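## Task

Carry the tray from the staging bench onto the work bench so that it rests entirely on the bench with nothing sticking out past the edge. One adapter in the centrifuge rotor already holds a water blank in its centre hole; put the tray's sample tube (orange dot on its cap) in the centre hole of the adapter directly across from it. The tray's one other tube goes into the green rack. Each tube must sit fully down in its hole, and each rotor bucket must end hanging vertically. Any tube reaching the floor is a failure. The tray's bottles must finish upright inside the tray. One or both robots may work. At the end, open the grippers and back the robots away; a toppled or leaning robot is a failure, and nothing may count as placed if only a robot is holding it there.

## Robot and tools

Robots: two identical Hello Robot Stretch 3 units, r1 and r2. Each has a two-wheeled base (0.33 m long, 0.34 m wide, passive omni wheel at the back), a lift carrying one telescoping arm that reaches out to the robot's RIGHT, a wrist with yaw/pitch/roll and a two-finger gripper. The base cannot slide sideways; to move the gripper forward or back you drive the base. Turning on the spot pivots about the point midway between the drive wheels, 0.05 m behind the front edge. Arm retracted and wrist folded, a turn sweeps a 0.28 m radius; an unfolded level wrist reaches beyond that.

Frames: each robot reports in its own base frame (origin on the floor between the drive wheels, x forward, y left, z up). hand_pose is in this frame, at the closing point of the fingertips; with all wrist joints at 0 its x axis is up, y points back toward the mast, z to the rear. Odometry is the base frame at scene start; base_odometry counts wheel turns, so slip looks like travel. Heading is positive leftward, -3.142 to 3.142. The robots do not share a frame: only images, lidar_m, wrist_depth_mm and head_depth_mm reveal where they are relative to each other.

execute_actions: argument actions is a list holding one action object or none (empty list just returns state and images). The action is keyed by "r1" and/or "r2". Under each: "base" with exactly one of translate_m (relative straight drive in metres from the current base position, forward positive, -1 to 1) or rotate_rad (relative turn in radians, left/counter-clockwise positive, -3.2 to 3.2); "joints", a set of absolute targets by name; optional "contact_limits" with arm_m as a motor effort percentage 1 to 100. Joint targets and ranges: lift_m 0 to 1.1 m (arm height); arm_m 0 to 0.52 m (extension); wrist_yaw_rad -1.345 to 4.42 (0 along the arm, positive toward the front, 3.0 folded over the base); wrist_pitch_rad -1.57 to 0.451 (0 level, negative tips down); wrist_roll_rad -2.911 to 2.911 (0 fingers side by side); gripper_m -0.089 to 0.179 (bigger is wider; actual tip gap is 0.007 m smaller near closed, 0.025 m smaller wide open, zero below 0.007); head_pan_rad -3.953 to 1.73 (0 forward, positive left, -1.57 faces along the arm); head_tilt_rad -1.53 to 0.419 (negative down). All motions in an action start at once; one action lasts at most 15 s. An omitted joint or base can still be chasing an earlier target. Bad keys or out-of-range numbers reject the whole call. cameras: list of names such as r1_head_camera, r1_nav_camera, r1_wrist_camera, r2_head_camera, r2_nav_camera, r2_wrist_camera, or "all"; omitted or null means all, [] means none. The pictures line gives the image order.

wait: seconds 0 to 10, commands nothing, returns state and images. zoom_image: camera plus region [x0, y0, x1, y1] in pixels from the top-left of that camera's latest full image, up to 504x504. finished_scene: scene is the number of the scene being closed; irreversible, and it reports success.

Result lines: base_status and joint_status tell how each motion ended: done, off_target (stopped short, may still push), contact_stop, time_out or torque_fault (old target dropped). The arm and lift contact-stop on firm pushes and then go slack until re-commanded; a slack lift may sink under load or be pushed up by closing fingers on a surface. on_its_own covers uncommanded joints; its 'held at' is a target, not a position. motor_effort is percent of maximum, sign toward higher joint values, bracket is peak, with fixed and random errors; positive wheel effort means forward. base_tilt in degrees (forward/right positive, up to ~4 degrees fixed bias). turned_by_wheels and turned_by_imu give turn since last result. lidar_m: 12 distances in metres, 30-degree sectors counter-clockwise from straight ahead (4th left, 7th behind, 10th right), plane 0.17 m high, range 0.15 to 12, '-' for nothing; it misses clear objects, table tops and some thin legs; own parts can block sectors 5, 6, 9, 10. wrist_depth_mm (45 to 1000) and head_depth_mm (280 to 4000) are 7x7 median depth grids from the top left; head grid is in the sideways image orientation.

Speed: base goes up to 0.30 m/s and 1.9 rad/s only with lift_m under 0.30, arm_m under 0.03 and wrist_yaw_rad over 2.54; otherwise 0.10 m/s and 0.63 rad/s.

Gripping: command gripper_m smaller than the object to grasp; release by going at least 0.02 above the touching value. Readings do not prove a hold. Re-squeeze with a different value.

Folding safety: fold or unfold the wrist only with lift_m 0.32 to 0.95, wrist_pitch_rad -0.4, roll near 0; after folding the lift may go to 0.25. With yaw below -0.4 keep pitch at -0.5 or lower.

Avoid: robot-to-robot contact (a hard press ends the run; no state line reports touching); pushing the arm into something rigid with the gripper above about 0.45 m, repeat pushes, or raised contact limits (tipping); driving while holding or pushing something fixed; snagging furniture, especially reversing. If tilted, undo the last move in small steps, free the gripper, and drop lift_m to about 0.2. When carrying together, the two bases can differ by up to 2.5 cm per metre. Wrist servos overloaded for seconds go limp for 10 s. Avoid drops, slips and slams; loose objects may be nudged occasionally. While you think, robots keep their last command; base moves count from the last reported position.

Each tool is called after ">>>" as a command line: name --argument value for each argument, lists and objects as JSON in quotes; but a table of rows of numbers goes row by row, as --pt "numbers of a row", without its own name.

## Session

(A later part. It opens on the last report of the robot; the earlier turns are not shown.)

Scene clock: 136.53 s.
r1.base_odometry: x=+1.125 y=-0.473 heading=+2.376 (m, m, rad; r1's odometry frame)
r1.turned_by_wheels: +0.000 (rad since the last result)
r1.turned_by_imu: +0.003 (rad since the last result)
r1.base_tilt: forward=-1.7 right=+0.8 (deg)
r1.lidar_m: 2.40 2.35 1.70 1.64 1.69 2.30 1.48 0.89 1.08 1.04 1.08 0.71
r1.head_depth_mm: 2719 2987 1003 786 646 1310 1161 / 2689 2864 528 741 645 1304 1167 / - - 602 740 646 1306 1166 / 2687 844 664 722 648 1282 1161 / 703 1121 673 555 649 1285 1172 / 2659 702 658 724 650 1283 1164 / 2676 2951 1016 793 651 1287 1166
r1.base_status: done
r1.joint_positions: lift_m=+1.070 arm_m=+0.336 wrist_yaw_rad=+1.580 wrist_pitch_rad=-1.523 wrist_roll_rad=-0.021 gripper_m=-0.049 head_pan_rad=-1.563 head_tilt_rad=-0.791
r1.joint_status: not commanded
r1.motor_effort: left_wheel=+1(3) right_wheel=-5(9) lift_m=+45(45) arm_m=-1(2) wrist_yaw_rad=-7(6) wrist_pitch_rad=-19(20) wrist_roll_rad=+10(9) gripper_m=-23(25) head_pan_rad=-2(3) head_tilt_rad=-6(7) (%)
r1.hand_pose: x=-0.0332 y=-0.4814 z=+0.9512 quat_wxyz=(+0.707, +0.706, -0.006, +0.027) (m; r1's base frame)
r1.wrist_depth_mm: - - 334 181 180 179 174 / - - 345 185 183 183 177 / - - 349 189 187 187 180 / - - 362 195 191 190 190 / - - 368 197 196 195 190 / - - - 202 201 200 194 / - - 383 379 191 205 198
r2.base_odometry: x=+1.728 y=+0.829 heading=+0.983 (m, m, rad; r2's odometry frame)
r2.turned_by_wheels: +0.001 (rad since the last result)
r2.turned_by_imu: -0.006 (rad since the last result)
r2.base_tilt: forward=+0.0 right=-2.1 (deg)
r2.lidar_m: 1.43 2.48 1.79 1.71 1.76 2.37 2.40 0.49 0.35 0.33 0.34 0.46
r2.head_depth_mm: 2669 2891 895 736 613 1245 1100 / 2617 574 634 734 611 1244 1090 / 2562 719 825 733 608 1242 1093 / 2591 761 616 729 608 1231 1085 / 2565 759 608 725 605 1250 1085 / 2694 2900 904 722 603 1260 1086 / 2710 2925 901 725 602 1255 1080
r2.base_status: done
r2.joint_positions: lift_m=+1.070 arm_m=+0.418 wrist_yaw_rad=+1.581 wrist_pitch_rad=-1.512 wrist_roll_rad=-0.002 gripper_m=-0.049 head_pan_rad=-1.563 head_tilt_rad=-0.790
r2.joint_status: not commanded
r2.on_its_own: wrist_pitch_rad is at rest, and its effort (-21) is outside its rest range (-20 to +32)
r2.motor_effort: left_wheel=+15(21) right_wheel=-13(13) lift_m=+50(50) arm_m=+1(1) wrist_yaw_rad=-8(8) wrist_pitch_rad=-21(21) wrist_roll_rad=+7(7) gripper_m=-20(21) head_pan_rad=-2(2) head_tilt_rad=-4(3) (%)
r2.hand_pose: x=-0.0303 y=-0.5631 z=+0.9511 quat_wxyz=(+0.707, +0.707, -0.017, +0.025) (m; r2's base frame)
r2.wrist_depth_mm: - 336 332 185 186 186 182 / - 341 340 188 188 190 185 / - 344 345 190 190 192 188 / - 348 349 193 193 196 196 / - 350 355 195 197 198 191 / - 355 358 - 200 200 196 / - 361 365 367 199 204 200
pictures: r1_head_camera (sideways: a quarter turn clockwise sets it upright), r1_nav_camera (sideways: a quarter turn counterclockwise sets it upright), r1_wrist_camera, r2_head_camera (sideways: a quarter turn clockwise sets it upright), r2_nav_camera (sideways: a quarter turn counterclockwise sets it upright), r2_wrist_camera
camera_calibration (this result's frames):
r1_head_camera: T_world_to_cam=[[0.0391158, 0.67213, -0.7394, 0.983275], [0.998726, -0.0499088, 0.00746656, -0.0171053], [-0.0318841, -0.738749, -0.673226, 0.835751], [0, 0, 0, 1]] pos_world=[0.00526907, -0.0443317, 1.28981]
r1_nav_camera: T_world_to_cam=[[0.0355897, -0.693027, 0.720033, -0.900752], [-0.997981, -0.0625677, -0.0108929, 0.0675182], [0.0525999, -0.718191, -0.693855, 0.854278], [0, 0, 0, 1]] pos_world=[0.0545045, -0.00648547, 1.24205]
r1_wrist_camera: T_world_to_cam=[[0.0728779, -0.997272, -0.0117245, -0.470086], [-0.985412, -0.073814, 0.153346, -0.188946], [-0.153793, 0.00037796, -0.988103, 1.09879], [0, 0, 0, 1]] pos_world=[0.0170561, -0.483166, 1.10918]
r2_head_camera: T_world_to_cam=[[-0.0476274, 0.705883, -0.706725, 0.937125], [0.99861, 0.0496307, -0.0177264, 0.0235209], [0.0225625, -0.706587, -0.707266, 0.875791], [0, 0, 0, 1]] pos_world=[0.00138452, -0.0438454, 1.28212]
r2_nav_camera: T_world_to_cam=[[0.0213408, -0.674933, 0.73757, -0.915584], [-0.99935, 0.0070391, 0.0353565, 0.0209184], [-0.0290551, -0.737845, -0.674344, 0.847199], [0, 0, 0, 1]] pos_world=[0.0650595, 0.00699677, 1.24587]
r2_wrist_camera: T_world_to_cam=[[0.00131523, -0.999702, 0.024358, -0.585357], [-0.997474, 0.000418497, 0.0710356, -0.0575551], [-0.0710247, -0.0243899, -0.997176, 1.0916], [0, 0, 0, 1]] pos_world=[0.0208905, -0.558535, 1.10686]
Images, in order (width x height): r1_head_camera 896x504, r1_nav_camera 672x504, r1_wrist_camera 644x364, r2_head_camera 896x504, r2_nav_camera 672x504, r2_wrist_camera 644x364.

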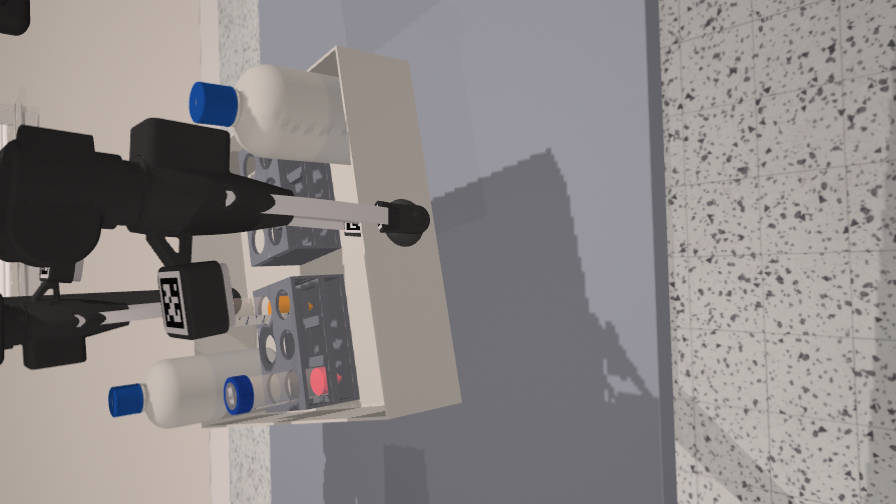

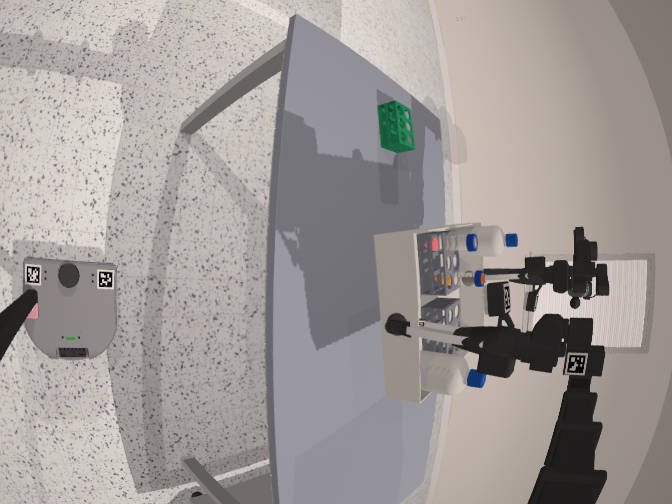

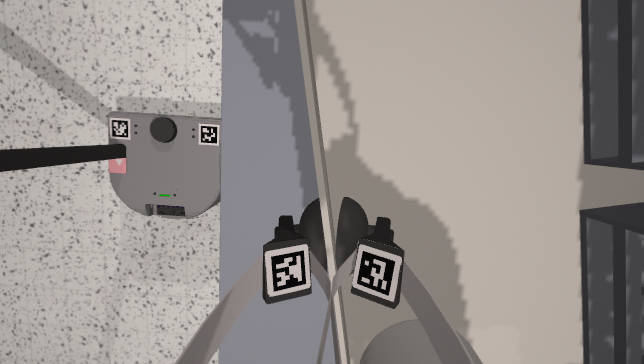

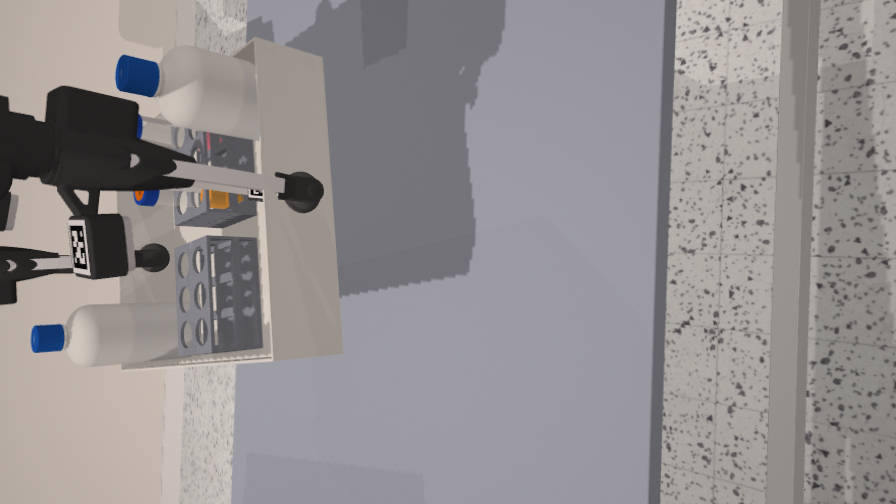

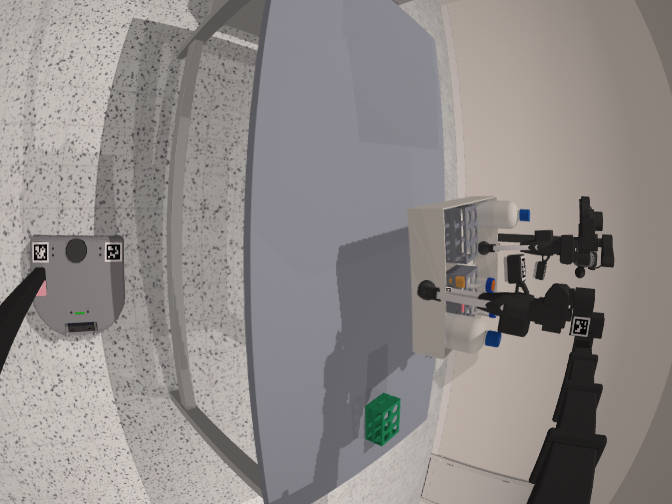

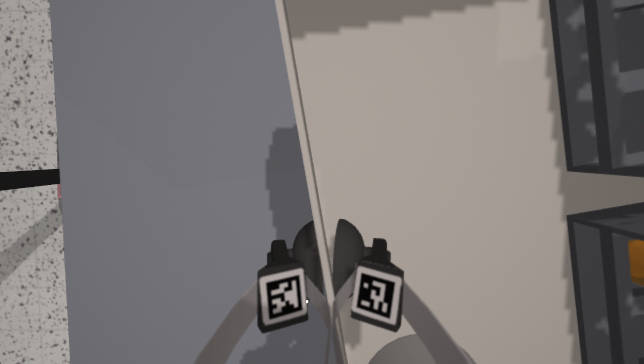

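>>> execute_actions --actions '[{"r1":{"joints":{"lift_m":0.925}},"r2":{"joints":{"lift_m":0.925}}}]' --cameras '[]'

>>> execute_actions --actions '[{"r1":{"joints":{"lift_m":0.912}},"r2":{"joints":{"lift_m":0.912}}}]' --cameras '[]'

>>> execute_actions --actions '[{"r1":{"joints":{"gripper_m":0.06}},"r2":{"joints":{"gripper_m":0.06}}}]' --cameras '[]'

>>> execute_actions --actions '[{"r1":{"joints":{"lift_m":1.095}},"r2":{"joints":{"lift_m":1.095}}}]' --cameras '[]'

>>> execute_actions --actions '[{"r1":{"joints":{"arm_m":0.1}},"r2":{"joints":{"arm_m":0.0}}}]' --cameras '[]'

>>> execute_actions --actions '[{"r1":{"base":{"translate_m":0.12},"joints":{"wrist_yaw_rad":0,"wrist_pitch_rad":-1.2,"gripper_m":0.065,"arm_m":0.2}}}]' --cameras '[]'

>>> execute_actions --actions '[{"r1":{"joints":{"arm_m":0.33}}}]' --cameras '["r1_head_camera","r1_wrist_camera","r1_nav_camera"]'

Scene clock: 150.37 s.
r1.base_odometry: x=+1.125 y=-0.473 heading=+2.376 (m, m, rad; r1's odometry frame)
r1.turned_by_wheels: +0.000 (rad since the last result)
r1.turned_by_imu: -0.001 (rad since the last result)
r1.base_tilt: forward=-1.4 right=+0.8 (deg)
r1.lidar_m: 2.40 2.35 1.71 1.64 1.70 2.30 1.48 0.88 1.09 1.04 1.08 0.71
r1.head_depth_mm: 2706 3015 - - 637 1302 1168 / 2691 2862 984 641 646 1306 1160 / 2663 - - 639 649 1309 1161 / 2676 2893 940 752 633 1284 1168 / 710 781 896 749 631 1286 1169 / 2580 2916 835 749 635 1289 1164 / 2639 2953 1020 794 651 1290 1168
r1.base_status: not commanded
r1.joint_positions: lift_m=+0.925 arm_m=+0.336 wrist_yaw_rad=+1.580 wrist_pitch_rad=-1.523 wrist_roll_rad=-0.021 gripper_m=-0.049 head_pan_rad=-1.563 head_tilt_rad=-0.791
r1.joint_status: all done
r1.motor_effort: left_wheel=+2(2) right_wheel=-5(5) lift_m=+37(39) arm_m=-1(1) wrist_yaw_rad=-7(7) wrist_pitch_rad=-19(20) wrist_roll_rad=+9(8) gripper_m=-23(24) head_pan_rad=-2(3) head_tilt_rad=-6(6) (%)
r1.hand_pose: x=-0.0332 y=-0.4814 z=+0.8065 quat_wxyz=(+0.707, +0.706, -0.006, +0.027) (m; r1's base frame)
r1.wrist_depth_mm: 952 959 194 181 181 178 174 / 996 965 199 184 185 183 177 / 1000 205 202 189 188 186 181 / - 208 207 194 192 191 190 / - 215 212 197 195 194 189 / - - 218 204 201 200 193 / - - 224 222 192 204 199
r2.base_odometry: x=+1.728 y=+0.829 heading=+0.983 (m, m, rad; r2's odometry frame)
r2.turned_by_wheels: +0.000 (rad since the last result)
r2.turned_by_imu: +0.000 (rad since the last result)
r2.base_tilt: forward=-0.1 right=-2.1 (deg)
r2.lidar_m: 1.43 2.49 1.79 1.71 1.76 2.37 2.40 0.49 0.35 0.33 0.34 0.46
r2.head_depth_mm: 2572 - 876 718 614 1248 1093 / 2564 2884 681 718 612 1248 1094 / 2608 - 818 711 610 1238 1086 / 755 971 815 694 608 1239 1086 / 2658 933 819 698 606 1257 1088 / 2685 2908 903 723 605 1250 1082 / 2679 2903 901 721 603 1247 1082
r2.base_status: not commanded
r2.joint_positions: lift_m=+0.925 arm_m=+0.418 wrist_yaw_rad=+1.581 wrist_pitch_rad=-1.512 wrist_roll_rad=-0.002 gripper_m=-0.049 head_pan_rad=-1.563 head_tilt_rad=-0.790
r2.joint_status: all done
r2.motor_effort: left_wheel=+15(15) right_wheel=-12(13) lift_m=+41(42) arm_m=+1(1) wrist_yaw_rad=-8(9) wrist_pitch_rad=-20(21) wrist_roll_rad=+8(7) gripper_m=-21(20) head_pan_rad=-2(2) head_tilt_rad=-3(4) (%)
r2.hand_pose: x=-0.0303 y=-0.5631 z=+0.8064 quat_wxyz=(+0.707, +0.707, -0.017, +0.025) (m; r2's base frame)
r2.wrist_depth_mm: 194 196 196 186 186 187 183 / 198 198 199 188 188 190 186 / 201 201 202 191 192 193 187 / 204 203 204 194 194 195 197 / 204 206 207 196 197 198 192 / 208 207 210 - 201 201 197 / 211 211 214 215 198 203 200
pictures: none
No camera images: the call's "cameras" was empty. Leave "cameras" out to get every camera's image.

Scene clock: 151.17 s.
r1.base_odometry: x=+1.125 y=-0.473 heading=+2.376 (m, m, rad; r1's odometry frame)
r1.turned_by_wheels: +0.000 (rad since the last result)
r1.turned_by_imu: +0.000 (rad since the last result)
r1.base_tilt: forward=-1.6 right=+0.7 (deg)
r1.lidar_m: 2.40 2.34 1.70 1.64 1.70 2.30 1.48 0.88 1.08 1.04 1.08 0.71
r1.head_depth_mm: 2688 2957 - - 630 1300 1160 / 2696 2870 971 640 648 1311 1164 / 2697 2925 - 645 647 1307 1159 / 2689 2923 939 762 633 1278 1158 / 715 791 902 763 630 1280 1166 / 2564 2899 838 756 634 1291 1164 / 2645 2925 1013 793 651 1285 1174
r1.base_status: not commanded
r1.joint_positions: lift_m=+0.912 arm_m=+0.336 wrist_yaw_rad=+1.580 wrist_pitch_rad=-1.524 wrist_roll_rad=-0.021 gripper_m=-0.049 head_pan_rad=-1.563 head_tilt_rad=-0.791
r1.joint_status: all done
r1.motor_effort: left_wheel=+1(2) right_wheel=-5(5) lift_m=+27(38) arm_m=-2(1) wrist_yaw_rad=-8(7) wrist_pitch_rad=-19(19) wrist_roll_rad=+10(9) gripper_m=-23(23) head_pan_rad=-3(2) head_tilt_rad=-7(6) (%)
r1.hand_pose: x=-0.0334 y=-0.4814 z=+0.7939 quat_wxyz=(+0.707, +0.706, -0.006, +0.027) (m; r1's base frame)
r1.wrist_depth_mm: 940 185 182 179 177 176 173 / 989 189 187 183 183 181 176 / 949 193 191 189 186 185 181 / - 196 195 193 191 190 189 / - 202 200 193 195 194 188 / - 206 205 202 198 199 193 / - - 208 207 191 202 197
r2.base_odometry: x=+1.728 y=+0.829 heading=+0.983 (m, m, rad; r2's odometry frame)
r2.turned_by_wheels: +0.000 (rad since the last result)
r2.turned_by_imu: +0.000 (rad since the last result)
r2.base_tilt: forward=-0.1 right=-1.9 (deg)
r2.lidar_m: 1.44 2.50 1.79 1.71 1.76 2.38 2.39 0.49 0.35 0.33 0.34 0.46
r2.head_depth_mm: 2677 - - 717 613 1248 1102 / 2652 2875 682 716 612 1246 1093 / 2601 - 825 711 610 1236 1085 / 754 2749 840 709 606 1239 1091 / 2628 954 849 704 605 1255 1083 / 2652 2902 906 725 604 1252 1082 / 2704 2926 900 723 602 1255 1081
r2.base_status: not commanded
r2.joint_positions: lift_m=+0.912 arm_m=+0.418 wrist_yaw_rad=+1.582 wrist_pitch_rad=-1.512 wrist_roll_rad=-0.004 gripper_m=-0.049 head_pan_rad=-1.563 head_tilt_rad=-0.790
r2.joint_status: all done
r2.on_its_own: wrist_pitch_rad is at rest, and its effort (-21) is outside its rest range (-20 to +32)
r2.motor_effort: left_wheel=+15(15) right_wheel=-12(13) lift_m=+30(44) arm_m=+1(1) wrist_yaw_rad=-10(9) wrist_pitch_rad=-21(21) wrist_roll_rad=+9(8) gripper_m=-20(21) head_pan_rad=-2(2) head_tilt_rad=-4(4) (%)
r2.hand_pose: x=-0.0303 y=-0.5632 z=+0.7937 quat_wxyz=(+0.707, +0.707, -0.015, +0.026) (m; r2's base frame)
r2.wrist_depth_mm: 184 184 185 185 185 186 183 / 185 187 187 186 188 189 184 / 188 189 190 190 190 192 187 / 190 192 193 193 193 194 195 / 193 194 196 195 195 197 192 / 196 197 198 - 199 199 196 / 198 199 202 202 200 203 198
pictures: none
No camera images: the call's "cameras" was empty. Leave "cameras" out to get every camera's image.

Scene clock: 152.77 s.
r1.base_odometry: x=+1.125 y=-0.473 heading=+2.376 (m, m, rad; r1's odometry frame)
r1.turned_by_wheels: +0.000 (rad since the last result)
r1.turned_by_imu: -0.001 (rad since the last result)
r1.base_tilt: forward=-1.7 right=+0.6 (deg)
r1.lidar_m: 2.40 2.35 1.71 1.63 1.69 2.30 1.49 0.89 1.09 1.04 1.08 0.71
r1.head_depth_mm: 2683 2991 - - 630 1311 1165 / 2698 2889 969 641 647 1314 1162 / 2694 2912 - 653 639 1308 1161 / 2675 2878 939 762 634 1289 1170 / 715 785 903 759 630 1278 1159 / 2558 2923 853 747 635 1281 1171 / 2642 2947 1017 794 652 1282 1171
r1.base_status: not commanded
r1.joint_positions: lift_m=+0.912 arm_m=+0.336 wrist_yaw_rad=+1.573 wrist_pitch_rad=-1.555 wrist_roll_rad=-0.003 gripper_m=+0.060 head_pan_rad=-1.563 head_tilt_rad=-0.791
r1.joint_status: all done
r1.motor_effort: left_wheel=-2(2) right_wheel=+2(5) lift_m=+29(29) arm_m=-1(1) wrist_yaw_rad=-2(7) wrist_pitch_rad=-3(20) wrist_roll_rad=+2(10) gripper_m=+0(77) head_pan_rad=-3(2) head_tilt_rad=-6(5) (%)
r1.hand_pose: x=-0.0414 y=-0.4814 z=+0.7943 quat_wxyz=(+0.707, +0.707, -0.004, +0.007) (m; r1's base frame)
r1.wrist_depth_mm: 948 181 180 175 175 173 169 / 978 187 184 180 180 178 173 / 973 191 190 186 184 183 180 / - 195 195 192 189 188 186 / - - 200 198 194 194 187 / - - 209 204 204 199 196 / - - 213 211 178 205 201
r2.base_odometry: x=+1.728 y=+0.829 heading=+0.983 (m, m, rad; r2's odometry frame)
r2.turned_by_wheels: +0.000 (rad since the last result)
r2.turned_by_imu: -0.001 (rad since the last result)
r2.base_tilt: forward=-0.1 right=-1.9 (deg)
r2.lidar_m: 1.43 2.49 1.79 1.71 1.76 2.37 2.40 0.49 0.35 0.33 0.34 0.46
r2.head_depth_mm: 2667 - - 717 614 1247 1099 / 2642 2900 681 716 611 1244 1092 / 2612 - 824 705 610 1245 1092 / 755 980 844 708 608 1232 1092 / 2628 954 837 702 604 1258 1089 / 2675 2880 906 723 604 1256 1087 / 2762 2958 903 722 604 1247 1080
r2.base_status: not commanded
r2.joint_positions: lift_m=+0.912 arm_m=+0.418 wrist_yaw_rad=+1.572 wrist_pitch_rad=-1.542 wrist_roll_rad=+0.015 gripper_m=+0.060 head_pan_rad=-1.563 head_tilt_rad=-0.790
r2.joint_status: all done
r2.motor_effort: left_wheel=+5(15) right_wheel=-3(12) lift_m=+33(33) arm_m=+1(1) wrist_yaw_rad=-2(9) wrist_pitch_rad=-4(21) wrist_roll_rad=+2(8) gripper_m=+1(80) head_pan_rad=-2(2) head_tilt_rad=-4(4) (%)
r2.hand_pose: x=-0.0382 y=-0.5631 z=+0.7941 quat_wxyz=(+0.707, +0.707, -0.014, +0.005) (m; r2's base frame)
r2.wrist_depth_mm: 180 181 183 180 182 182 177 / 183 184 184 184 184 186 182 / 186 187 188 188 187 189 184 / 190 191 192 192 191 192 193 / 193 194 195 195 194 197 193 / 197 198 - 200 - 201 197 / 203 202 203 204 183 204 202
pictures: none
No camera images: the call's "cameras" was empty. Leave "cameras" out to get every camera's image.

Scene clock: 155.27 s.
r1.base_odometry: x=+1.125 y=-0.473 heading=+2.376 (m, m, rad; r1's odometry frame)
r1.turned_by_wheels: +0.000 (rad since the last result)
r1.turned_by_imu: +0.000 (rad since the last result)
r1.base_tilt: forward=-1.7 right=+0.6 (deg)
r1.lidar_m: 2.40 2.35 1.70 1.64 1.69 2.30 1.48 0.89 1.09 1.04 1.08 0.71
r1.head_depth_mm: 2699 2970 1000 787 646 1304 1162 / 2689 2973 1005 646 648 1312 1160 / - - 1007 675 648 1313 1164 / 2676 2991 931 761 635 1282 1165 / 697 2932 914 762 629 1285 1164 / 2666 2920 854 749 635 1284 1158 / 2642 2929 1015 793 651 1285 1171
r1.base_status: not commanded
r1.joint_positions: lift_m=+1.095 arm_m=+0.336 wrist_yaw_rad=+1.573 wrist_pitch_rad=-1.555 wrist_roll_rad=-0.003 gripper_m=+0.060 head_pan_rad=-1.563 head_tilt_rad=-0.791
r1.joint_status: all done
r1.motor_effort: left_wheel=-2(1) right_wheel=+1(1) lift_m=+38(40) arm_m=-1(1) wrist_yaw_rad=-2(2) wrist_pitch_rad=-3(3) wrist_roll_rad=+2(2) gripper_m=-2(1) head_pan_rad=-3(2) head_tilt_rad=-6(7) (%)
r1.hand_pose: x=-0.0414 y=-0.4814 z=+0.9770 quat_wxyz=(+0.707, +0.707, -0.003, +0.007) (m; r1's base frame)
r1.wrist_depth_mm: - - 358 349 346 289 335 / - - 370 360 355 320 292 / - - 377 372 368 352 362 / - - 380 380 377 325 369 / - - - 393 390 356 377 / - - 417 407 252 346 344 / - - - 422 241 407 409
r2.base_odometry: x=+1.728 y=+0.829 heading=+0.983 (m, m, rad; r2's odometry frame)
r2.turned_by_wheels: +0.000 (rad since the last result)
r2.turned_by_imu: +0.000 (rad since the last result)
r2.base_tilt: forward=-0.1 right=-2.0 (deg)
r2.lidar_m: 1.43 2.49 1.79 1.71 1.76 2.36 2.40 0.49 0.35 0.33 0.34 0.46
r2.head_depth_mm: 2637 2928 927 740 613 1247 1098 / 2755 2944 699 717 612 1241 1092 / 2687 2913 822 713 609 1239 1092 / 2553 2877 855 708 609 1237 1089 / 2684 2727 837 702 606 1263 1086 / 2687 2885 908 726 603 1252 1084 / 2681 2959 902 721 600 1248 1080
r2.base_status: not commanded
r2.joint_positions: lift_m=+1.095 arm_m=+0.418 wrist_yaw_rad=+1.572 wrist_pitch_rad=-1.542 wrist_roll_rad=+0.015 gripper_m=+0.060 head_pan_rad=-1.563 head_tilt_rad=-0.790
r2.joint_status: all done
r2.motor_effort: left_wheel=+5(5) right_wheel=-3(4) lift_m=+43(48) arm_m=+1(1) wrist_yaw_rad=-2(2) wrist_pitch_rad=-4(4) wrist_roll_rad=+2(2) gripper_m=+1(1) head_pan_rad=-2(2) head_tilt_rad=-4(4) (%)
r2.hand_pose: x=-0.0382 y=-0.5631 z=+0.9767 quat_wxyz=(+0.707, +0.707, -0.014, +0.005) (m; r2's base frame)
r2.wrist_depth_mm: - 354 353 355 332 303 331 / - 359 367 362 364 307 366 / - 365 371 370 370 341 375 / - 374 378 375 379 322 382 / - 380 381 386 381 323 387 / - 390 - 394 - 339 327 / - 393 399 402 245 407 406
pictures: none
No camera images: the call's "cameras" was empty. Leave "cameras" out to get every camera's image.

Scene clock: 159.53 s.
r1.base_odometry: x=+1.125 y=-0.473 heading=+2.376 (m, m, rad; r1's odometry frame)
r1.turned_by_wheels: +0.000 (rad since the last result)
r1.turned_by_imu: +0.000 (rad since the last result)
r1.base_tilt: forward=-1.6 right=+0.6 (deg)
r1.lidar_m: 2.40 2.34 1.70 1.64 1.69 2.30 1.48 0.88 1.09 1.04 1.08 0.71
r1.head_depth_mm: - - - 763 646 1300 1160 / - - - 675 647 1302 1157 / - - - 766 616 1272 1167 / 2669 3032 1097 762 633 1311 1165 / 2584 2921 1104 742 627 1288 1165 / 2655 2965 923 752 635 1287 1168 / 2604 2922 1021 790 652 1286 1160
r1.base_status: not commanded
r1.joint_positions: lift_m=+1.095 arm_m=+0.100 wrist_yaw_rad=+1.572 wrist_pitch_rad=-1.555 wrist_roll_rad=-0.002 gripper_m=+0.060 head_pan_rad=-1.563 head_tilt_rad=-0.791
r1.joint_status: all done
r1.motor_effort: left_wheel=-2(2) right_wheel=+0(1) lift_m=+39(39) arm_m=-4(4) wrist_yaw_rad=-2(2) wrist_pitch_rad=-3(3) wrist_roll_rad=+2(2) gripper_m=+0(0) head_pan_rad=-3(2) head_tilt_rad=-6(7) (%)
r1.hand_pose: x=-0.0415 y=-0.2456 z=+0.9770 quat_wxyz=(+0.707, +0.707, -0.004, +0.007) (m; r1's base frame)
r1.wrist_depth_mm: - - - - - 345 343 / - - - - - 356 351 / - - - - - 369 360 / - - - - - 372 366 / - - - - 398 385 337 / - - - - - 404 319 / - - - - 431 415 408
r2.base_odometry: x=+1.728 y=+0.829 heading=+0.983 (m, m, rad; r2's odometry frame)
r2.turned_by_wheels: +0.000 (rad since the last result)
r2.turned_by_imu: +0.000 (rad since the last result)
r2.base_tilt: forward=-0.1 right=-2.0 (deg)
r2.lidar_m: 1.43 2.49 1.78 1.71 1.76 2.37 2.40 0.49 0.35 0.33 0.34 0.46
r2.head_depth_mm: - - - - - 1251 1097 / - - - - - - 1095 / 2650 - 828 710 608 1243 1072 / 2603 2872 859 - - 1263 1091 / 2722 2763 840 - - 1259 1089 / 2718 2917 904 744 589 1257 1080 / 2683 2898 903 725 602 1249 1079
r2.base_status: not commanded
r2.joint_positions: lift_m=+1.095 arm_m=+0.001 wrist_yaw_rad=+1.572 wrist_pitch_rad=-1.543 wrist_roll_rad=+0.016 gripper_m=+0.060 head_pan_rad=-1.563 head_tilt_rad=-0.790
r2.joint_status: all done
r2.motor_effort: left_wheel=+5(5) right_wheel=-3(3) lift_m=+43(44) arm_m=-4(3) wrist_yaw_rad=-2(2) wrist_pitch_rad=-3(4) wrist_roll_rad=+2(2) gripper_m=+1(1) head_pan_rad=-2(2) head_tilt_rad=-3(2) (%)
r2.hand_pose: x=-0.0383 y=-0.1458 z=+0.9767 quat_wxyz=(+0.707, +0.707, -0.015, +0.004) (m; r2's base frame)
r2.wrist_depth_mm: - - - - - 362 365 / - - - - - 372 372 / - - - - - 378 380 / - - - - - 383 386 / - - - - - 388 396 / - - - - - 399 408 / - - - - - 403 404
pictures: none
No camera images: the call's "cameras" was empty. Leave "cameras" out to get every camera's image.

Scene clock: 162.03 s.
r1.base_odometry: x=+1.038 y=-0.390 heading=+2.376 (m, m, rad; r1's odometry frame)
r1.turned_by_wheels: +0.000 (rad since the last result)
r1.turned_by_imu: +0.000 (rad since the last result)
r1.base_tilt: forward=-1.7 right=+0.5 (deg)
r1.lidar_m: 2.28 2.34 1.70 1.64 1.70 2.31 1.48 0.99 1.09 1.04 1.08 0.61
r1.head_depth_mm: - 3036 1004 646 645 1309 1164 / - 2975 942 765 646 1308 1168 / - - 919 761 632 1313 1163 / 2670 - 842 744 633 1286 1164 / 2672 2941 974 790 649 1281 1167 / 2658 2920 1021 792 652 1287 1163 / 2638 2902 1015 795 650 1291 1168
r1.base_status: done
r1.joint_positions: lift_m=+1.095 arm_m=+0.200 wrist_yaw_rad=+0.003 wrist_pitch_rad=-1.207 wrist_roll_rad=-0.002 gripper_m=+0.065 head_pan_rad=-1.563 head_tilt_rad=-0.791
r1.joint_status: all done
r1.motor_effort: left_wheel=-2(3) right_wheel=+0(3) lift_m=+39(39) arm_m=+4(5) wrist_yaw_rad=-2(3) wrist_pitch_rad=+3(4) wrist_roll_rad=+2(2) gripper_m=+0(31) head_pan_rad=-2(2) head_tilt_rad=-6(6) (%)
r1.hand_pose: x=-0.0214 y=-0.4133 z=+0.9855 quat_wxyz=(+0.583, +0.403, -0.581, -0.400) (m; r1's base frame)
r1.wrist_depth_mm: 441 444 442 368 380 377 433 / 425 429 423 413 413 416 262 / 417 408 413 411 408 350 293 / 402 401 407 403 397 396 404 / 392 392 391 388 391 388 388 / - - - - - 386 383 / - - - - - - -
r2.base_odometry: x=+1.728 y=+0.829 heading=+0.983 (m, m, rad; r2's odometry frame)
r2.turned_by_wheels: +0.000 (rad since the last result)
r2.turned_by_imu: +0.000 (rad since the last result)
r2.base_tilt: forward=+0.1 right=-2.0 (deg)
r2.lidar_m: 1.43 2.49 1.79 1.71 1.76 2.37 2.40 0.49 0.35 0.33 0.34 0.46
r2.head_depth_mm: - - - - - 1247 1097 / - - - - - - 1096 / 1333 - 827 709 608 1236 1073 / 2675 2866 856 - - 1261 1087 / 2673 2740 839 - - 1261 1084 / 2679 2918 909 744 589 1249 1083 / 2685 2911 901 723 603 1255 1081
r2.base_status: not commanded
r2.joint_positions: lift_m=+1.095 arm_m=+0.001 wrist_yaw_rad=+1.572 wrist_pitch_rad=-1.543 wrist_roll_rad=+0.016 gripper_m=+0.060 head_pan_rad=-1.563 head_tilt_rad=-0.790
r2.joint_status: not commanded
r2.motor_effort: left_wheel=+5(5) right_wheel=-2(2) lift_m=+43(43) arm_m=-4(4) wrist_yaw_rad=-1(1) wrist_pitch_rad=-4(3) wrist_roll_rad=+2(2) gripper_m=+0(1) head_pan_rad=-2(2) head_tilt_rad=-4(3) (%)
r2.hand_pose: x=-0.0383 y=-0.1458 z=+0.9767 quat_wxyz=(+0.707, +0.707, -0.015, +0.004) (m; r2's base frame)
r2.wrist_depth_mm: - - - - - 363 366 / - - - - - 369 373 / - - - - - 378 377 / - - - - - 384 385 / - - - - - 395 393 / - - - - - 398 398 / - - - - - 409 410
pictures: none
No camera images: the call's "cameras" was empty. Leave "cameras" out to get every camera's image.

Scene clock: 164.23 s.
r1.base_odometry: x=+1.038 y=-0.390 heading=+2.376 (m, m, rad; r1's odometry frame)
r1.turned_by_wheels: +0.000 (rad since the last result)
r1.turned_by_imu: +0.000 (rad since the last result)
r1.base_tilt: forward=-1.6 right=+0.6 (deg)
r1.lidar_m: 2.28 2.35 1.71 1.64 1.69 2.30 1.48 0.99 1.08 1.04 1.08 0.61
r1.head_depth_mm: 2707 2965 999 645 646 1307 1160 / 2753 2971 943 765 645 1306 1164 / 2762 2967 933 764 633 1308 1168 / - 2932 899 744 632 1283 1166 / 2656 2952 974 791 647 1286 1165 / 2660 2933 1017 793 651 1285 1162 / 2635 2951 1017 795 651 1283 1172
r1.base_status: not commanded
r1.joint_positions: lift_m=+1.095 arm_m=+0.330 wrist_yaw_rad=+0.002 wrist_pitch_rad=-1.207 wrist_roll_rad=-0.002 gripper_m=+0.065 head_pan_rad=-1.563 head_tilt_rad=-0.791
r1.joint_status: all done
r1.motor_effort: left_wheel=-2(2) right_wheel=+1(1) lift_m=+39(38) arm_m=+4(5) wrist_yaw_rad=-1(2) wrist_pitch_rad=+3(3) wrist_roll_rad=+2(1) gripper_m=+0(0) head_pan_rad=-3(2) head_tilt_rad=-6(5) (%)
r1.hand_pose: x=-0.0215 y=-0.5434 z=+0.9855 quat_wxyz=(+0.583, +0.402, -0.581, -0.401) (m; r1's base frame)
r1.wrist_depth_mm: 444 445 434 377 434 426 432 / 388 427 427 423 407 377 428 / 410 421 411 347 357 351 409 / 403 404 405 397 395 397 396 / 394 398 393 387 389 346 246 / 382 387 375 379 375 347 263 / 371 372 372 367 366 368 369
r2.base_odometry: x=+1.728 y=+0.829 heading=+0.983 (m, m, rad; r2's odometry frame)
r2.turned_by_wheels: +0.000 (rad since the last result)
r2.turned_by_imu: +0.000 (rad since the last result)
r2.base_tilt: forward=+0.0 right=-2.0 (deg)
r2.lidar_m: 1.43 2.49 1.79 1.71 1.76 2.37 2.40 0.49 0.35 0.33 0.35 0.46
r2.head_depth_mm: - - - - - 1247 1094 / - - - - - - 1094 / 1376 - 828 710 611 1243 1076 / 2700 2859 857 - - 1261 1085 / 2706 2724 838 - - 1256 1085 / 2710 2920 904 746 589 1253 1085 / 2706 2923 903 720 602 1249 1078
r2.base_status: not commanded
r2.joint_positions: lift_m=+1.095 arm_m=+0.001 wrist_yaw_rad=+1.572 wrist_pitch_rad=-1.543 wrist_roll_rad=+0.016 gripper_m=+0.060 head_pan_rad=-1.563 head_tilt_rad=-0.790
r2.joint_status: not commanded
r2.motor_effort: left_wheel=+4(4) right_wheel=-3(3) lift_m=+43(43) arm_m=-4(4) wrist_yaw_rad=-1(1) wrist_pitch_rad=-3(3) wrist_roll_rad=+2(2) gripper_m=+1(1) head_pan_rad=-2(2) head_tilt_rad=-3(3) (%)
r2.hand_pose: x=-0.0383 y=-0.1458 z=+0.9767 quat_wxyz=(+0.707, +0.707, -0.015, +0.004) (m; r2's base frame)
r2.wrist_depth_mm: - - - - - 362 366 / - - - - - 370 370 / - - - - - 376 377 / - - - - - 385 384 / - - - - - 394 396 / - - - - - 401 406 / - - - - - 407 415
pictures: r1_head_camera (sideways: a quarter turn clockwise sets it upright), r1_nav_camera (sideways: a quarter turn counterclockwise sets it upright), r1_wrist_camera
camera_calibration (this result's frames):
r1_head_camera: T_world_to_cam=[[0.0391165, 0.67213, -0.7394, 0.983275], [0.998726, -0.0499099, 0.00746656, -0.0171053], [-0.0318848, -0.73875, -0.673225, 0.835751], [0, 0, 0, 1]] pos_world=[0.00526902, -0.0443317, 1.28981]
r1_nav_camera: T_world_to_cam=[[0.0355889, -0.693027, 0.720033, -0.900752], [-0.997981, -0.0625666, -0.0108929, 0.0675182], [0.0525991, -0.718191, -0.693855, 0.854278], [0, 0, 0, 1]] pos_world=[0.0545045, -0.00648552, 1.24205]
r1_wrist_camera: T_world_to_cam=[[-0.998827, -0.0483764, 0.00195102, -0.0532366], [-0.0480558, 0.985692, -0.161563, 0.718991], [0.00589273, -0.161467, -0.98686, 1.04881], [0, 0, 0, 1]] pos_world=[-0.0248029, -0.54193, 1.1513]
Images, in order (width x height): r1_head_camera 896x504, r1_nav_camera 672x504, r1_wrist_camera 644x364.

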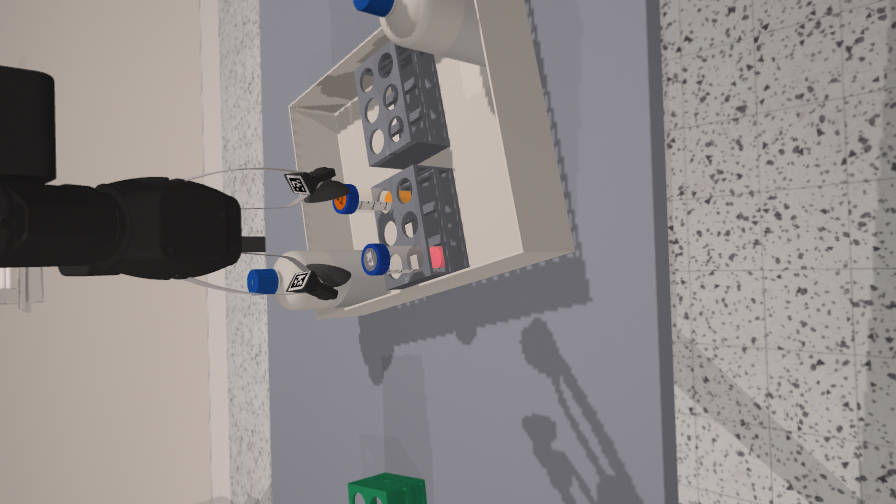

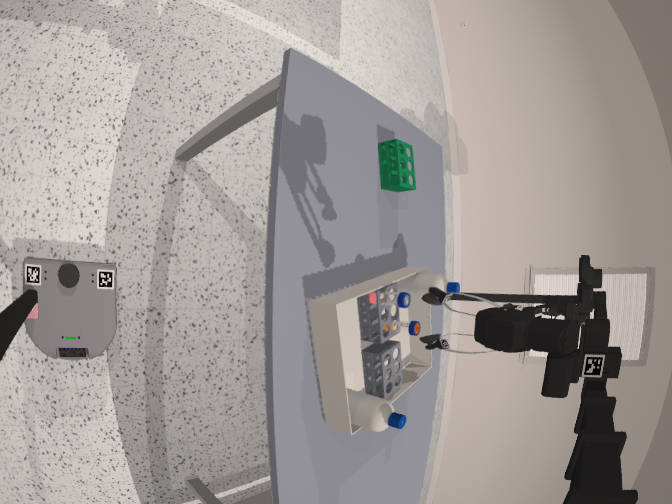

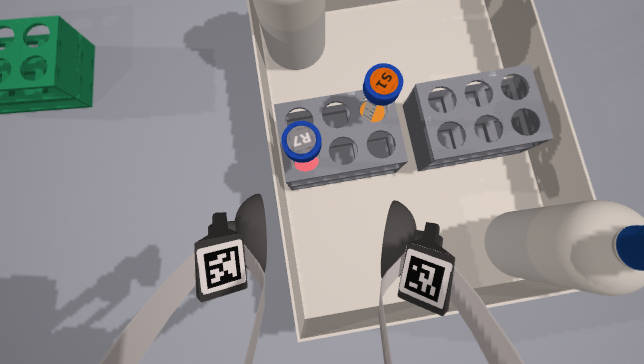

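>>> execute_actions --actions '[{"r1":{"base":{"translate_m":0.017},"joints":{"arm_m":0.405,"lift_m":1.05}}}]' --cameras '["r1_wrist_camera"]'

Scene clock: 168.70 s.
r1.base_odometry: x=+1.026 y=-0.378 heading=+2.376 (m, m, rad; r1's odometry frame)
r1.turned_by_wheels: +0.000 (rad since the last result)
r1.turned_by_imu: -0.001 (rad since the last result)
r1.base_tilt: forward=-1.7 right=+0.5 (deg)
r1.lidar_m: 2.27 2.35 1.70 1.64 1.70 2.30 1.48 1.01 1.08 1.04 1.08 0.60
r1.head_depth_mm: 2806 2973 1006 662 643 1304 1163 / 2745 2967 940 767 639 1310 1163 / - 2967 931 761 631 1312 1167 / 2634 - 849 744 633 1288 1159 / 2684 2945 1011 792 647 1290 1163 / 2670 2920 1015 792 651 1279 1170 / 2641 2960 1015 795 652 1290 1168
r1.base_status: done
r1.joint_positions: lift_m=+1.050 arm_m=+0.405 wrist_yaw_rad=+0.002 wrist_pitch_rad=-1.206 wrist_roll_rad=-0.002 gripper_m=+0.065 head_pan_rad=-1.563 head_tilt_rad=-0.791
r1.joint_status: all done
r1.motor_effort: left_wheel=-2(3) right_wheel=+1(5) lift_m=+30(31) arm_m=+4(5) wrist_yaw_rad=-1(1) wrist_pitch_rad=+3(3) wrist_roll_rad=+1(2) gripper_m=+0(0) head_pan_rad=-3(2) head_tilt_rad=-6(6) (%)
r1.hand_pose: x=-0.0215 y=-0.6184 z=+0.9409 quat_wxyz=(+0.583, +0.402, -0.581, -0.401) (m; r1's base frame)
r1.wrist_depth_mm: 391 385 391 237 370 381 379 / 380 381 374 318 372 373 340 / 349 363 364 366 363 355 312 / 360 354 353 294 290 293 290 / 351 347 347 281 323 339 316 / 339 337 334 332 335 333 298 / 329 331 333 326 327 321 240
r2.base_odometry: x=+1.728 y=+0.829 heading=+0.983 (m, m, rad; r2's odometry frame)
r2.turned_by_wheels: +0.000 (rad since the last result)
r2.turned_by_imu: +0.000 (rad since the last result)
r2.base_tilt: forward=+0.0 right=-1.9 (deg)
r2.lidar_m: 1.43 2.49 1.79 1.71 1.76 2.37 2.40 0.49 0.35 0.33 0.34 0.46
r2.head_depth_mm: - - - - - 1245 1103 / - - - - - - 1089 / 1375 - 830 708 610 1236 1071 / 2657 2913 860 - - 1255 1087 / 2697 2781 839 - - 1263 1085 / 2707 2911 905 745 590 1263 1084 / 2682 2910 902 722 601 1253 1085
r2.base_status: not commanded
r2.joint_positions: lift_m=+1.095 arm_m=+0.001 wrist_yaw_rad=+1.572 wrist_pitch_rad=-1.543 wrist_roll_rad=+0.016 gripper_m=+0.060 head_pan_rad=-1.563 head_tilt_rad=-0.790
r2.joint_status: not commanded
r2.motor_effort: left_wheel=+4(5) right_wheel=-3(3) lift_m=+44(43) arm_m=-4(4) wrist_yaw_rad=-1(1) wrist_pitch_rad=-3(3) wrist_roll_rad=+2(1) gripper_m=+1(1) head_pan_rad=-2(2) head_tilt_rad=-2(5) (%)
r2.hand_pose: x=-0.0383 y=-0.1458 z=+0.9767 quat_wxyz=(+0.707, +0.707, -0.015, +0.004) (m; r2's base frame)
r2.wrist_depth_mm: - - - - - 362 369 / - - - - - 367 370 / - - - - - 376 381 / - - - - - 389 382 / - - - - - 388 391 / - - - - - 401 403 / - - - - - 405 404
pictures: r1_wrist_camera
camera_calibration (this result's frames):
r1_wrist_camera: T_world_to_cam=[[-0.998829, -0.0483452, 0.00195925, -0.0567708], [-0.0480246, 0.985644, -0.16186, 0.786032], [0.00589404, -0.161765, -0.986812, 0.99241], [0, 0, 0, 1]] pos_world=[-0.0248048, -0.616955, 1.10666]
Images, in order (width x height): r1_wrist_camera 644x364.

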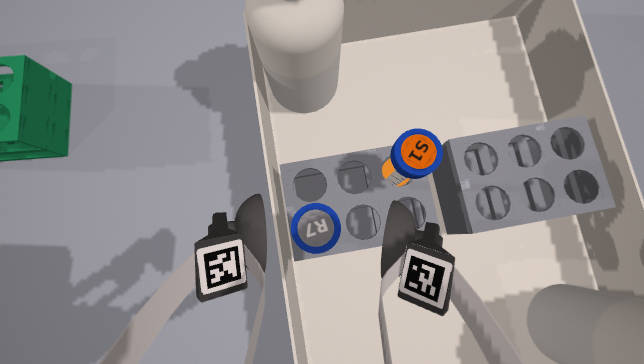

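>>> execute_actions --actions '[{"r1":{"base":{"translate_m":0.003},"joints":{"lift_m":0.975}}}]' --cameras '["r1_wrist_camera"]'

>>> execute_actions --actions '[{"r1":{"joints":{"gripper_m":0.006}}}]' --cameras '[]'

>>> execute_actions --actions '[{"r1":{"joints":{"lift_m":1.095}}}]' --cameras '[]'

>>> execute_actions --actions '[{"r1":{"base":{"translate_m":0.27},"joints":{"arm_m":0.42}}}]' --cameras '["r1_wrist_camera","r1_head_camera"]'

Scene clock: 174.40 s.
r1.base_odometry: x=+1.024 y=-0.376 heading=+2.376 (m, m, rad; r1's odometry frame)
r1.turned_by_wheels: +0.000 (rad since the last result)
r1.turned_by_imu: -0.001 (rad since the last result)
r1.base_tilt: forward=-1.5 right=+0.6 (deg)
r1.lidar_m: 2.26 2.35 1.70 1.64 1.70 2.30 1.48 1.01 1.08 1.04 1.08 0.60
r1.head_depth_mm: 2675 - 881 678 646 1305 1158 / 2586 2978 940 767 641 1305 1171 / - 2906 930 763 631 1302 1161 / 2632 2981 839 741 634 1290 1154 / 2658 2942 1014 789 650 1286 1167 / 2652 2956 1013 791 650 1289 1169 / 2627 2974 1021 794 652 1286 1162
r1.base_status: done
r1.joint_positions: lift_m=+0.975 arm_m=+0.405 wrist_yaw_rad=+0.002 wrist_pitch_rad=-1.206 wrist_roll_rad=-0.002 gripper_m=+0.065 head_pan_rad=-1.563 head_tilt_rad=-0.791
r1.joint_status: all done
r1.motor_effort: left_wheel=-2(3) right_wheel=+1(4) lift_m=+29(30) arm_m=+4(4) wrist_yaw_rad=-1(1) wrist_pitch_rad=+3(3) wrist_roll_rad=+1(1) gripper_m=+1(1) head_pan_rad=-3(2) head_tilt_rad=-7(6) (%)
r1.hand_pose: x=-0.0215 y=-0.6184 z=+0.8659 quat_wxyz=(+0.583, +0.402, -0.581, -0.401) (m; r1's base frame)
r1.wrist_depth_mm: 304 303 301 229 300 298 289 / 296 294 293 288 289 290 280 / 287 287 283 282 219 222 219 / 278 279 276 214 215 218 215 / 272 268 270 148 264 265 263 / 265 263 262 261 259 261 257 / 258 256 257 256 256 254 244
r2.base_odometry: x=+1.728 y=+0.829 heading=+0.983 (m, m, rad; r2's odometry frame)
r2.turned_by_wheels: +0.000 (rad since the last result)
r2.turned_by_imu: +0.000 (rad since the last result)
r2.base_tilt: forward=-0.1 right=-1.9 (deg)
r2.lidar_m: 1.43 2.49 1.79 1.71 1.76 2.37 2.40 0.49 0.35 0.33 0.35 0.46
r2.head_depth_mm: - - - - - 1248 1087 / - - - - - - 1092 / 1353 - 829 709 610 1236 1075 / 2706 2902 857 - - 1258 1093 / 2669 2762 840 - - 1256 1088 / 2694 2932 909 746 589 1246 1081 / 2717 2922 902 722 603 1259 1079
r2.base_status: not commanded
r2.joint_positions: lift_m=+1.095 arm_m=+0.001 wrist_yaw_rad=+1.572 wrist_pitch_rad=-1.543 wrist_roll_rad=+0.016 gripper_m=+0.060 head_pan_rad=-1.563 head_tilt_rad=-0.790
r2.joint_status: not commanded
r2.motor_effort: left_wheel=+4(5) right_wheel=-3(3) lift_m=+43(43) arm_m=-4(4) wrist_yaw_rad=-1(1) wrist_pitch_rad=-3(3) wrist_roll_rad=+2(2) gripper_m=+1(1) head_pan_rad=-2(2) head_tilt_rad=-4(3) (%)
r2.hand_pose: x=-0.0383 y=-0.1458 z=+0.9767 quat_wxyz=(+0.707, +0.707, -0.015, +0.004) (m; r2's base frame)
r2.wrist_depth_mm: - - - - - 364 368 / - - - - - 371 373 / - - - - - 380 383 / - - - - - 384 386 / - - - - - 394 394 / - - - - - 398 407 / - - - - - 411 412
pictures: r1_wrist_camera
camera_calibration (this result's frames):
r1_wrist_camera: T_world_to_cam=[[-0.998829, -0.0483452, 0.00195927, -0.0566239], [-0.0480245, 0.985644, -0.16186, 0.773891], [0.00589401, -0.161765, -0.986812, 0.91839], [0, 0, 0, 1]] pos_world=[-0.0248048, -0.616956, 1.03165]
Images, in order (width x height): r1_wrist_camera 644x364.

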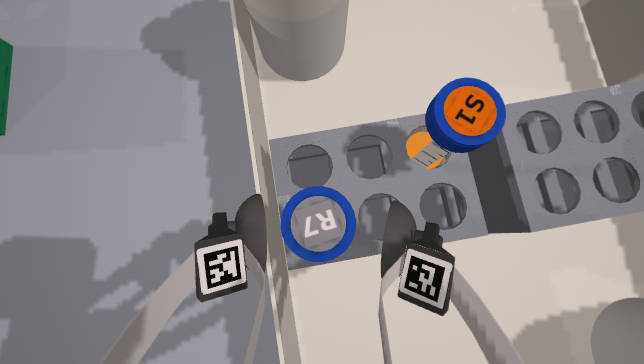

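Scene clock: 175.47 s.
r1.base_odometry: x=+1.024 y=-0.376 heading=+2.376 (m, m, rad; r1's odometry frame)
r1.turned_by_wheels: +0.000 (rad since the last result)
r1.turned_by_imu: +0.000 (rad since the last result)
r1.base_tilt: forward=-1.8 right=+0.7 (deg)
r1.lidar_m: 2.26 2.35 1.71 1.64 1.70 2.30 1.48 1.01 1.08 1.04 1.08 0.60
r1.head_depth_mm: 2647 - 882 676 646 1314 1163 / 2557 3053 940 766 640 1307 1163 / - 2952 927 761 631 1311 1164 / 2633 2884 827 743 634 1285 1166 / 2687 2923 1009 790 650 1280 1166 / 2638 2920 1017 797 649 1282 1168 / 2639 2923 1021 793 652 1285 1166
r1.base_status: not commanded
r1.joint_positions: lift_m=+0.975 arm_m=+0.405 wrist_yaw_rad=+0.002 wrist_pitch_rad=-1.206 wrist_roll_rad=-0.002 gripper_m=+0.007 head_pan_rad=-1.563 head_tilt_rad=-0.791
r1.joint_status: all done
r1.motor_effort: left_wheel=-2(2) right_wheel=+1(1) lift_m=+30(30) arm_m=+4(4) wrist_yaw_rad=-1(2) wrist_pitch_rad=+3(3) wrist_roll_rad=+2(1) gripper_m=-11(88) head_pan_rad=-3(2) head_tilt_rad=-7(5) (%)
r1.hand_pose: x=-0.0215 y=-0.6184 z=+0.8659 quat_wxyz=(+0.583, +0.402, -0.581, -0.401) (m; r1's base frame)
r1.wrist_depth_mm: 308 304 298 228 297 296 287 / 298 295 296 287 290 289 279 / 286 287 287 283 219 221 221 / 278 280 277 214 215 220 214 / 271 271 272 145 241 262 263 / 264 265 263 262 261 260 259 / 258 258 256 256 254 257 245
r2.base_odometry: x=+1.728 y=+0.829 heading=+0.983 (m, m, rad; r2's odometry frame)
r2.turned_by_wheels: +0.000 (rad since the last result)
r2.turned_by_imu: +0.000 (rad since the last result)
r2.base_tilt: forward=+0.0 right=-2.1 (deg)
r2.lidar_m: 1.43 2.50 1.79 1.71 1.76 2.37 2.40 0.49 0.35 0.33 0.34 0.46
r2.head_depth_mm: - - - - - 1246 1090 / - - - - - - 1090 / 1357 - 829 710 610 1240 1066 / 2690 2917 858 - - 1252 1090 / 2711 2775 839 - - 1259 1087 / 2701 2916 908 746 589 1257 1078 / 2701 2925 901 723 604 1247 1080
r2.base_status: not commanded
r2.joint_positions: lift_m=+1.095 arm_m=+0.001 wrist_yaw_rad=+1.572 wrist_pitch_rad=-1.543 wrist_roll_rad=+0.016 gripper_m=+0.060 head_pan_rad=-1.563 head_tilt_rad=-0.790
r2.joint_status: not commanded
r2.motor_effort: left_wheel=+5(5) right_wheel=-3(3) lift_m=+43(43) arm_m=-4(4) wrist_yaw_rad=-1(1) wrist_pitch_rad=-3(3) wrist_roll_rad=+2(2) gripper_m=+1(1) head_pan_rad=-2(2) head_tilt_rad=-3(3) (%)
r2.hand_pose: x=-0.0383 y=-0.1458 z=+0.9767 quat_wxyz=(+0.707, +0.707, -0.015, +0.004) (m; r2's base frame)
r2.wrist_depth_mm: - - - - - 359 366 / - - - - - 378 369 / - - - - - 377 378 / - - - - - 380 387 / - - - - - 387 394 / - - - - - 398 403 / - - - - - 404 416
pictures: none
No camera images: the call's "cameras" was empty. Leave "cameras" out to get every camera's image.

Scene clock: 177.40 s.
r1.base_odometry: x=+1.024 y=-0.376 heading=+2.376 (m, m, rad; r1's odometry frame)
r1.turned_by_wheels: +0.000 (rad since the last result)
r1.turned_by_imu: +0.000 (rad since the last result)
r1.base_tilt: forward=-1.5 right=+0.5 (deg)
r1.lidar_m: 2.26 2.35 1.70 1.64 1.70 2.30 1.48 1.01 1.08 1.04 1.08 0.60
r1.head_depth_mm: 2735 2997 1001 660 646 1311 1160 / 2707 2967 944 766 640 1311 1161 / 2676 2933 930 763 629 1312 1168 / - 2989 813 745 634 1287 1164 / 2634 2930 1011 791 649 1286 1165 / 2640 2958 1020 792 650 1280 1164 / 2622 2945 1020 797 650 1292 1172
r1.base_status: not commanded
r1.joint_positions: lift_m=+1.095 arm_m=+0.405 wrist_yaw_rad=+0.002 wrist_pitch_rad=-1.206 wrist_roll_rad=-0.002 gripper_m=+0.007 head_pan_rad=-1.563 head_tilt_rad=-0.791
r1.joint_status: all done
r1.motor_effort: left_wheel=-2(2) right_wheel=+1(1) lift_m=+39(41) arm_m=+4(4) wrist_yaw_rad=-2(1) wrist_pitch_rad=+3(3) wrist_roll_rad=+1(1) gripper_m=-11(12) head_pan_rad=-2(3) head_tilt_rad=-7(6) (%)
r1.hand_pose: x=-0.0215 y=-0.6184 z=+0.9855 quat_wxyz=(+0.583, +0.402, -0.581, -0.401) (m; r1's base frame)
r1.wrist_depth_mm: 441 438 434 271 396 392 433 / 429 430 425 309 415 416 424 / 366 416 415 411 413 410 404 / 400 402 406 337 333 360 394 / 392 391 392 144 383 381 365 / 385 380 379 379 378 374 316 / 372 376 371 370 368 365 243
r2.base_odometry: x=+1.728 y=+0.829 heading=+0.983 (m, m, rad; r2's odometry frame)
r2.turned_by_wheels: +0.000 (rad since the last result)
r2.turned_by_imu: +0.000 (rad since the last result)
r2.base_tilt: forward=-0.1 right=-2.0 (deg)
r2.lidar_m: 1.43 2.49 1.79 1.71 1.76 2.37 2.40 0.49 0.35 0.33 0.34 0.46
r2.head_depth_mm: - - - - - 1243 1097 / - - - - - - 1097 / 1385 - 828 710 608 1239 1074 / 2695 2904 857 - - 1260 1089 / 2719 2736 839 - - 1263 1088 / 2706 2884 905 746 589 1254 1081 / 2751 2907 899 724 602 1257 1083
r2.base_status: not commanded
r2.joint_positions: lift_m=+1.095 arm_m=+0.001 wrist_yaw_rad=+1.572 wrist_pitch_rad=-1.543 wrist_roll_rad=+0.016 gripper_m=+0.060 head_pan_rad=-1.563 head_tilt_rad=-0.790
r2.joint_status: not commanded
r2.motor_effort: left_wheel=+5(5) right_wheel=-3(3) lift_m=+43(43) arm_m=-4(4) wrist_yaw_rad=-1(0) wrist_pitch_rad=-4(3) wrist_roll_rad=+2(2) gripper_m=+1(0) head_pan_rad=-2(1) head_tilt_rad=-3(4) (%)
r2.hand_pose: x=-0.0383 y=-0.1458 z=+0.9767 quat_wxyz=(+0.707, +0.707, -0.015, +0.004) (m; r2's base frame)
r2.wrist_depth_mm: - - - - - 363 361 / - - - - - 367 370 / - - - - - 376 379 / - - - - - 384 387 / - - - - - 389 392 / - - - - - 395 403 / - - - - - 411 408
pictures: none
No camera images: the call's "cameras" was empty. Leave "cameras" out to get every camera's image.

Scene clock: 181.67 s.
r1.base_odometry: x=+0.829 y=-0.189 heading=+2.376 (m, m, rad; r1's odometry frame)
r1.turned_by_wheels: +0.000 (rad since the last result)
r1.turned_by_imu: -0.001 (rad since the last result)
r1.base_tilt: forward=-1.6 right=+0.6 (deg)
r1.lidar_m: 2.00 2.36 1.70 1.64 1.70 2.30 1.47 1.26 1.08 1.04 0.43 2.21
r1.head_depth_mm: 2649 2973 826 744 646 1297 1167 / 2655 2916 966 787 647 1309 1166 / 2687 3020 1007 790 646 1280 1160 / - 3022 939 790 647 1278 1163 / 2664 2953 1018 791 648 1284 1168 / 2646 2923 1018 793 651 766 1028 / 2640 2897 2474 847 652 708 1169
r1.base_status: done
r1.joint_positions: lift_m=+1.095 arm_m=+0.420 wrist_yaw_rad=+0.002 wrist_pitch_rad=-1.206 wrist_roll_rad=-0.002 gripper_m=+0.007 head_pan_rad=-1.563 head_tilt_rad=-0.791
r1.joint_status: all done
r1.motor_effort: left_wheel=-2(3) right_wheel=+1(4) lift_m=+39(39) arm_m=+4(5) wrist_yaw_rad=-1(1) wrist_pitch_rad=+3(3) wrist_roll_rad=+1(1) gripper_m=-11(12) head_pan_rad=-3(3) head_tilt_rad=-6(7) (%)
r1.hand_pose: x=-0.0215 y=-0.6334 z=+0.9855 quat_wxyz=(+0.583, +0.402, -0.581, -0.401) (m; r1's base frame)
r1.wrist_depth_mm: - 440 437 442 433 437 438 / - 430 428 421 420 418 270 / - 415 355 411 411 383 401 / - 409 399 400 401 398 398 / - 394 398 144 390 386 329 / - 378 379 379 380 377 334 / - 371 372 372 369 374 361
r2.base_odometry: x=+1.728 y=+0.829 heading=+0.983 (m, m, rad; r2's odometry frame)
r2.turned_by_wheels: +0.000 (rad since the last result)
r2.turned_by_imu: +0.000 (rad since the last result)
r2.base_tilt: forward=+0.0 right=-1.9 (deg)
r2.lidar_m: 1.43 2.49 1.79 1.71 1.76 2.37 2.40 0.49 0.35 0.33 0.34 0.46
r2.head_depth_mm: - - - - - 1256 1093 / - - - - - - 1093 / 2669 - 828 709 609 1236 1071 / 2686 2926 857 - - 1257 1086 / 2706 2771 838 - - 1262 1088 / 2696 2912 906 747 589 1257 1082 / 2694 2934 904 723 603 1255 1086
r2.base_status: not commanded
r2.joint_positions: lift_m=+1.095 arm_m=+0.001 wrist_yaw_rad=+1.572 wrist_pitch_rad=-1.543 wrist_roll_rad=+0.016 gripper_m=+0.060 head_pan_rad=-1.563 head_tilt_rad=-0.790
r2.joint_status: not commanded
r2.motor_effort: left_wheel=+5(5) right_wheel=-3(3) lift_m=+43(43) arm_m=-4(4) wrist_yaw_rad=-1(1) wrist_pitch_rad=-3(3) wrist_roll_rad=+2(2) gripper_m=+0(1) head_pan_rad=-2(2) head_tilt_rad=-3(5) (%)
r2.hand_pose: x=-0.0383 y=-0.1458 z=+0.9767 quat_wxyz=(+0.707, +0.707, -0.015, +0.004) (m; r2's base frame)
r2.wrist_depth_mm: - - - - - 365 367 / - - - - - 370 372 / - - - - - 375 382 / - - - - - 386 385 / - - - - - 389 393 / - - - - - 393 403 / - - - - - 403 405
pictures: r1_head_camera (sideways: a quarter turn clockwise sets it upright), r1_wrist_camera
camera_calibration (this result's frames):
r1_head_camera: T_world_to_cam=[[0.0391167, 0.67213, -0.7394, 0.983275], [0.998726, -0.0499101, 0.00746656, -0.0171053], [-0.031885, -0.738749, -0.673225, 0.835751], [0, 0, 0, 1]] pos_world=[0.00526901, -0.0443317, 1.28981]
r1_wrist_camera: T_world_to_cam=[[-0.998829, -0.0483456, 0.00195924, -0.0575835], [-0.048025, 0.985644, -0.16186, 0.808039], [0.00589411, -0.161765, -0.986812, 1.03404], [0, 0, 0, 1]] pos_world=[-0.0248048, -0.631951, 1.15131]
Images, in order (width x height): r1_head_camera 896x504, r1_wrist_camera 644x364.

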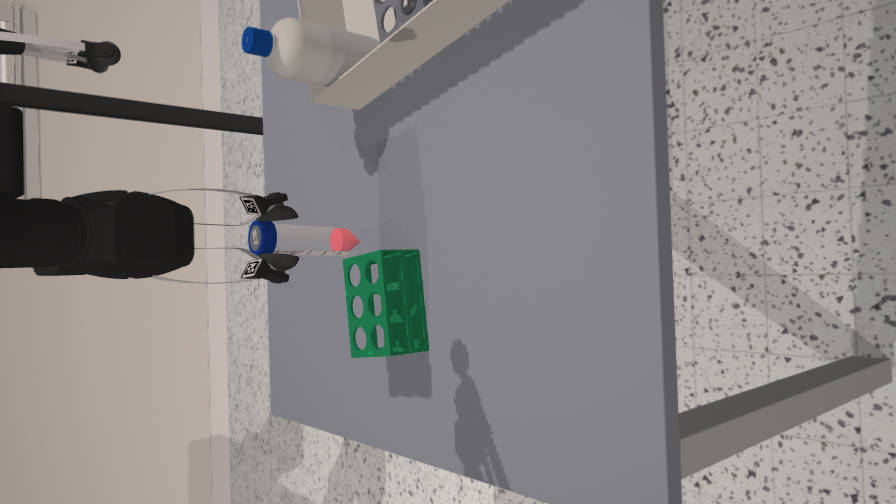

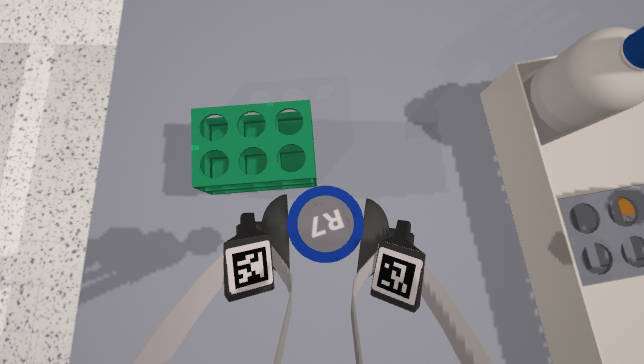

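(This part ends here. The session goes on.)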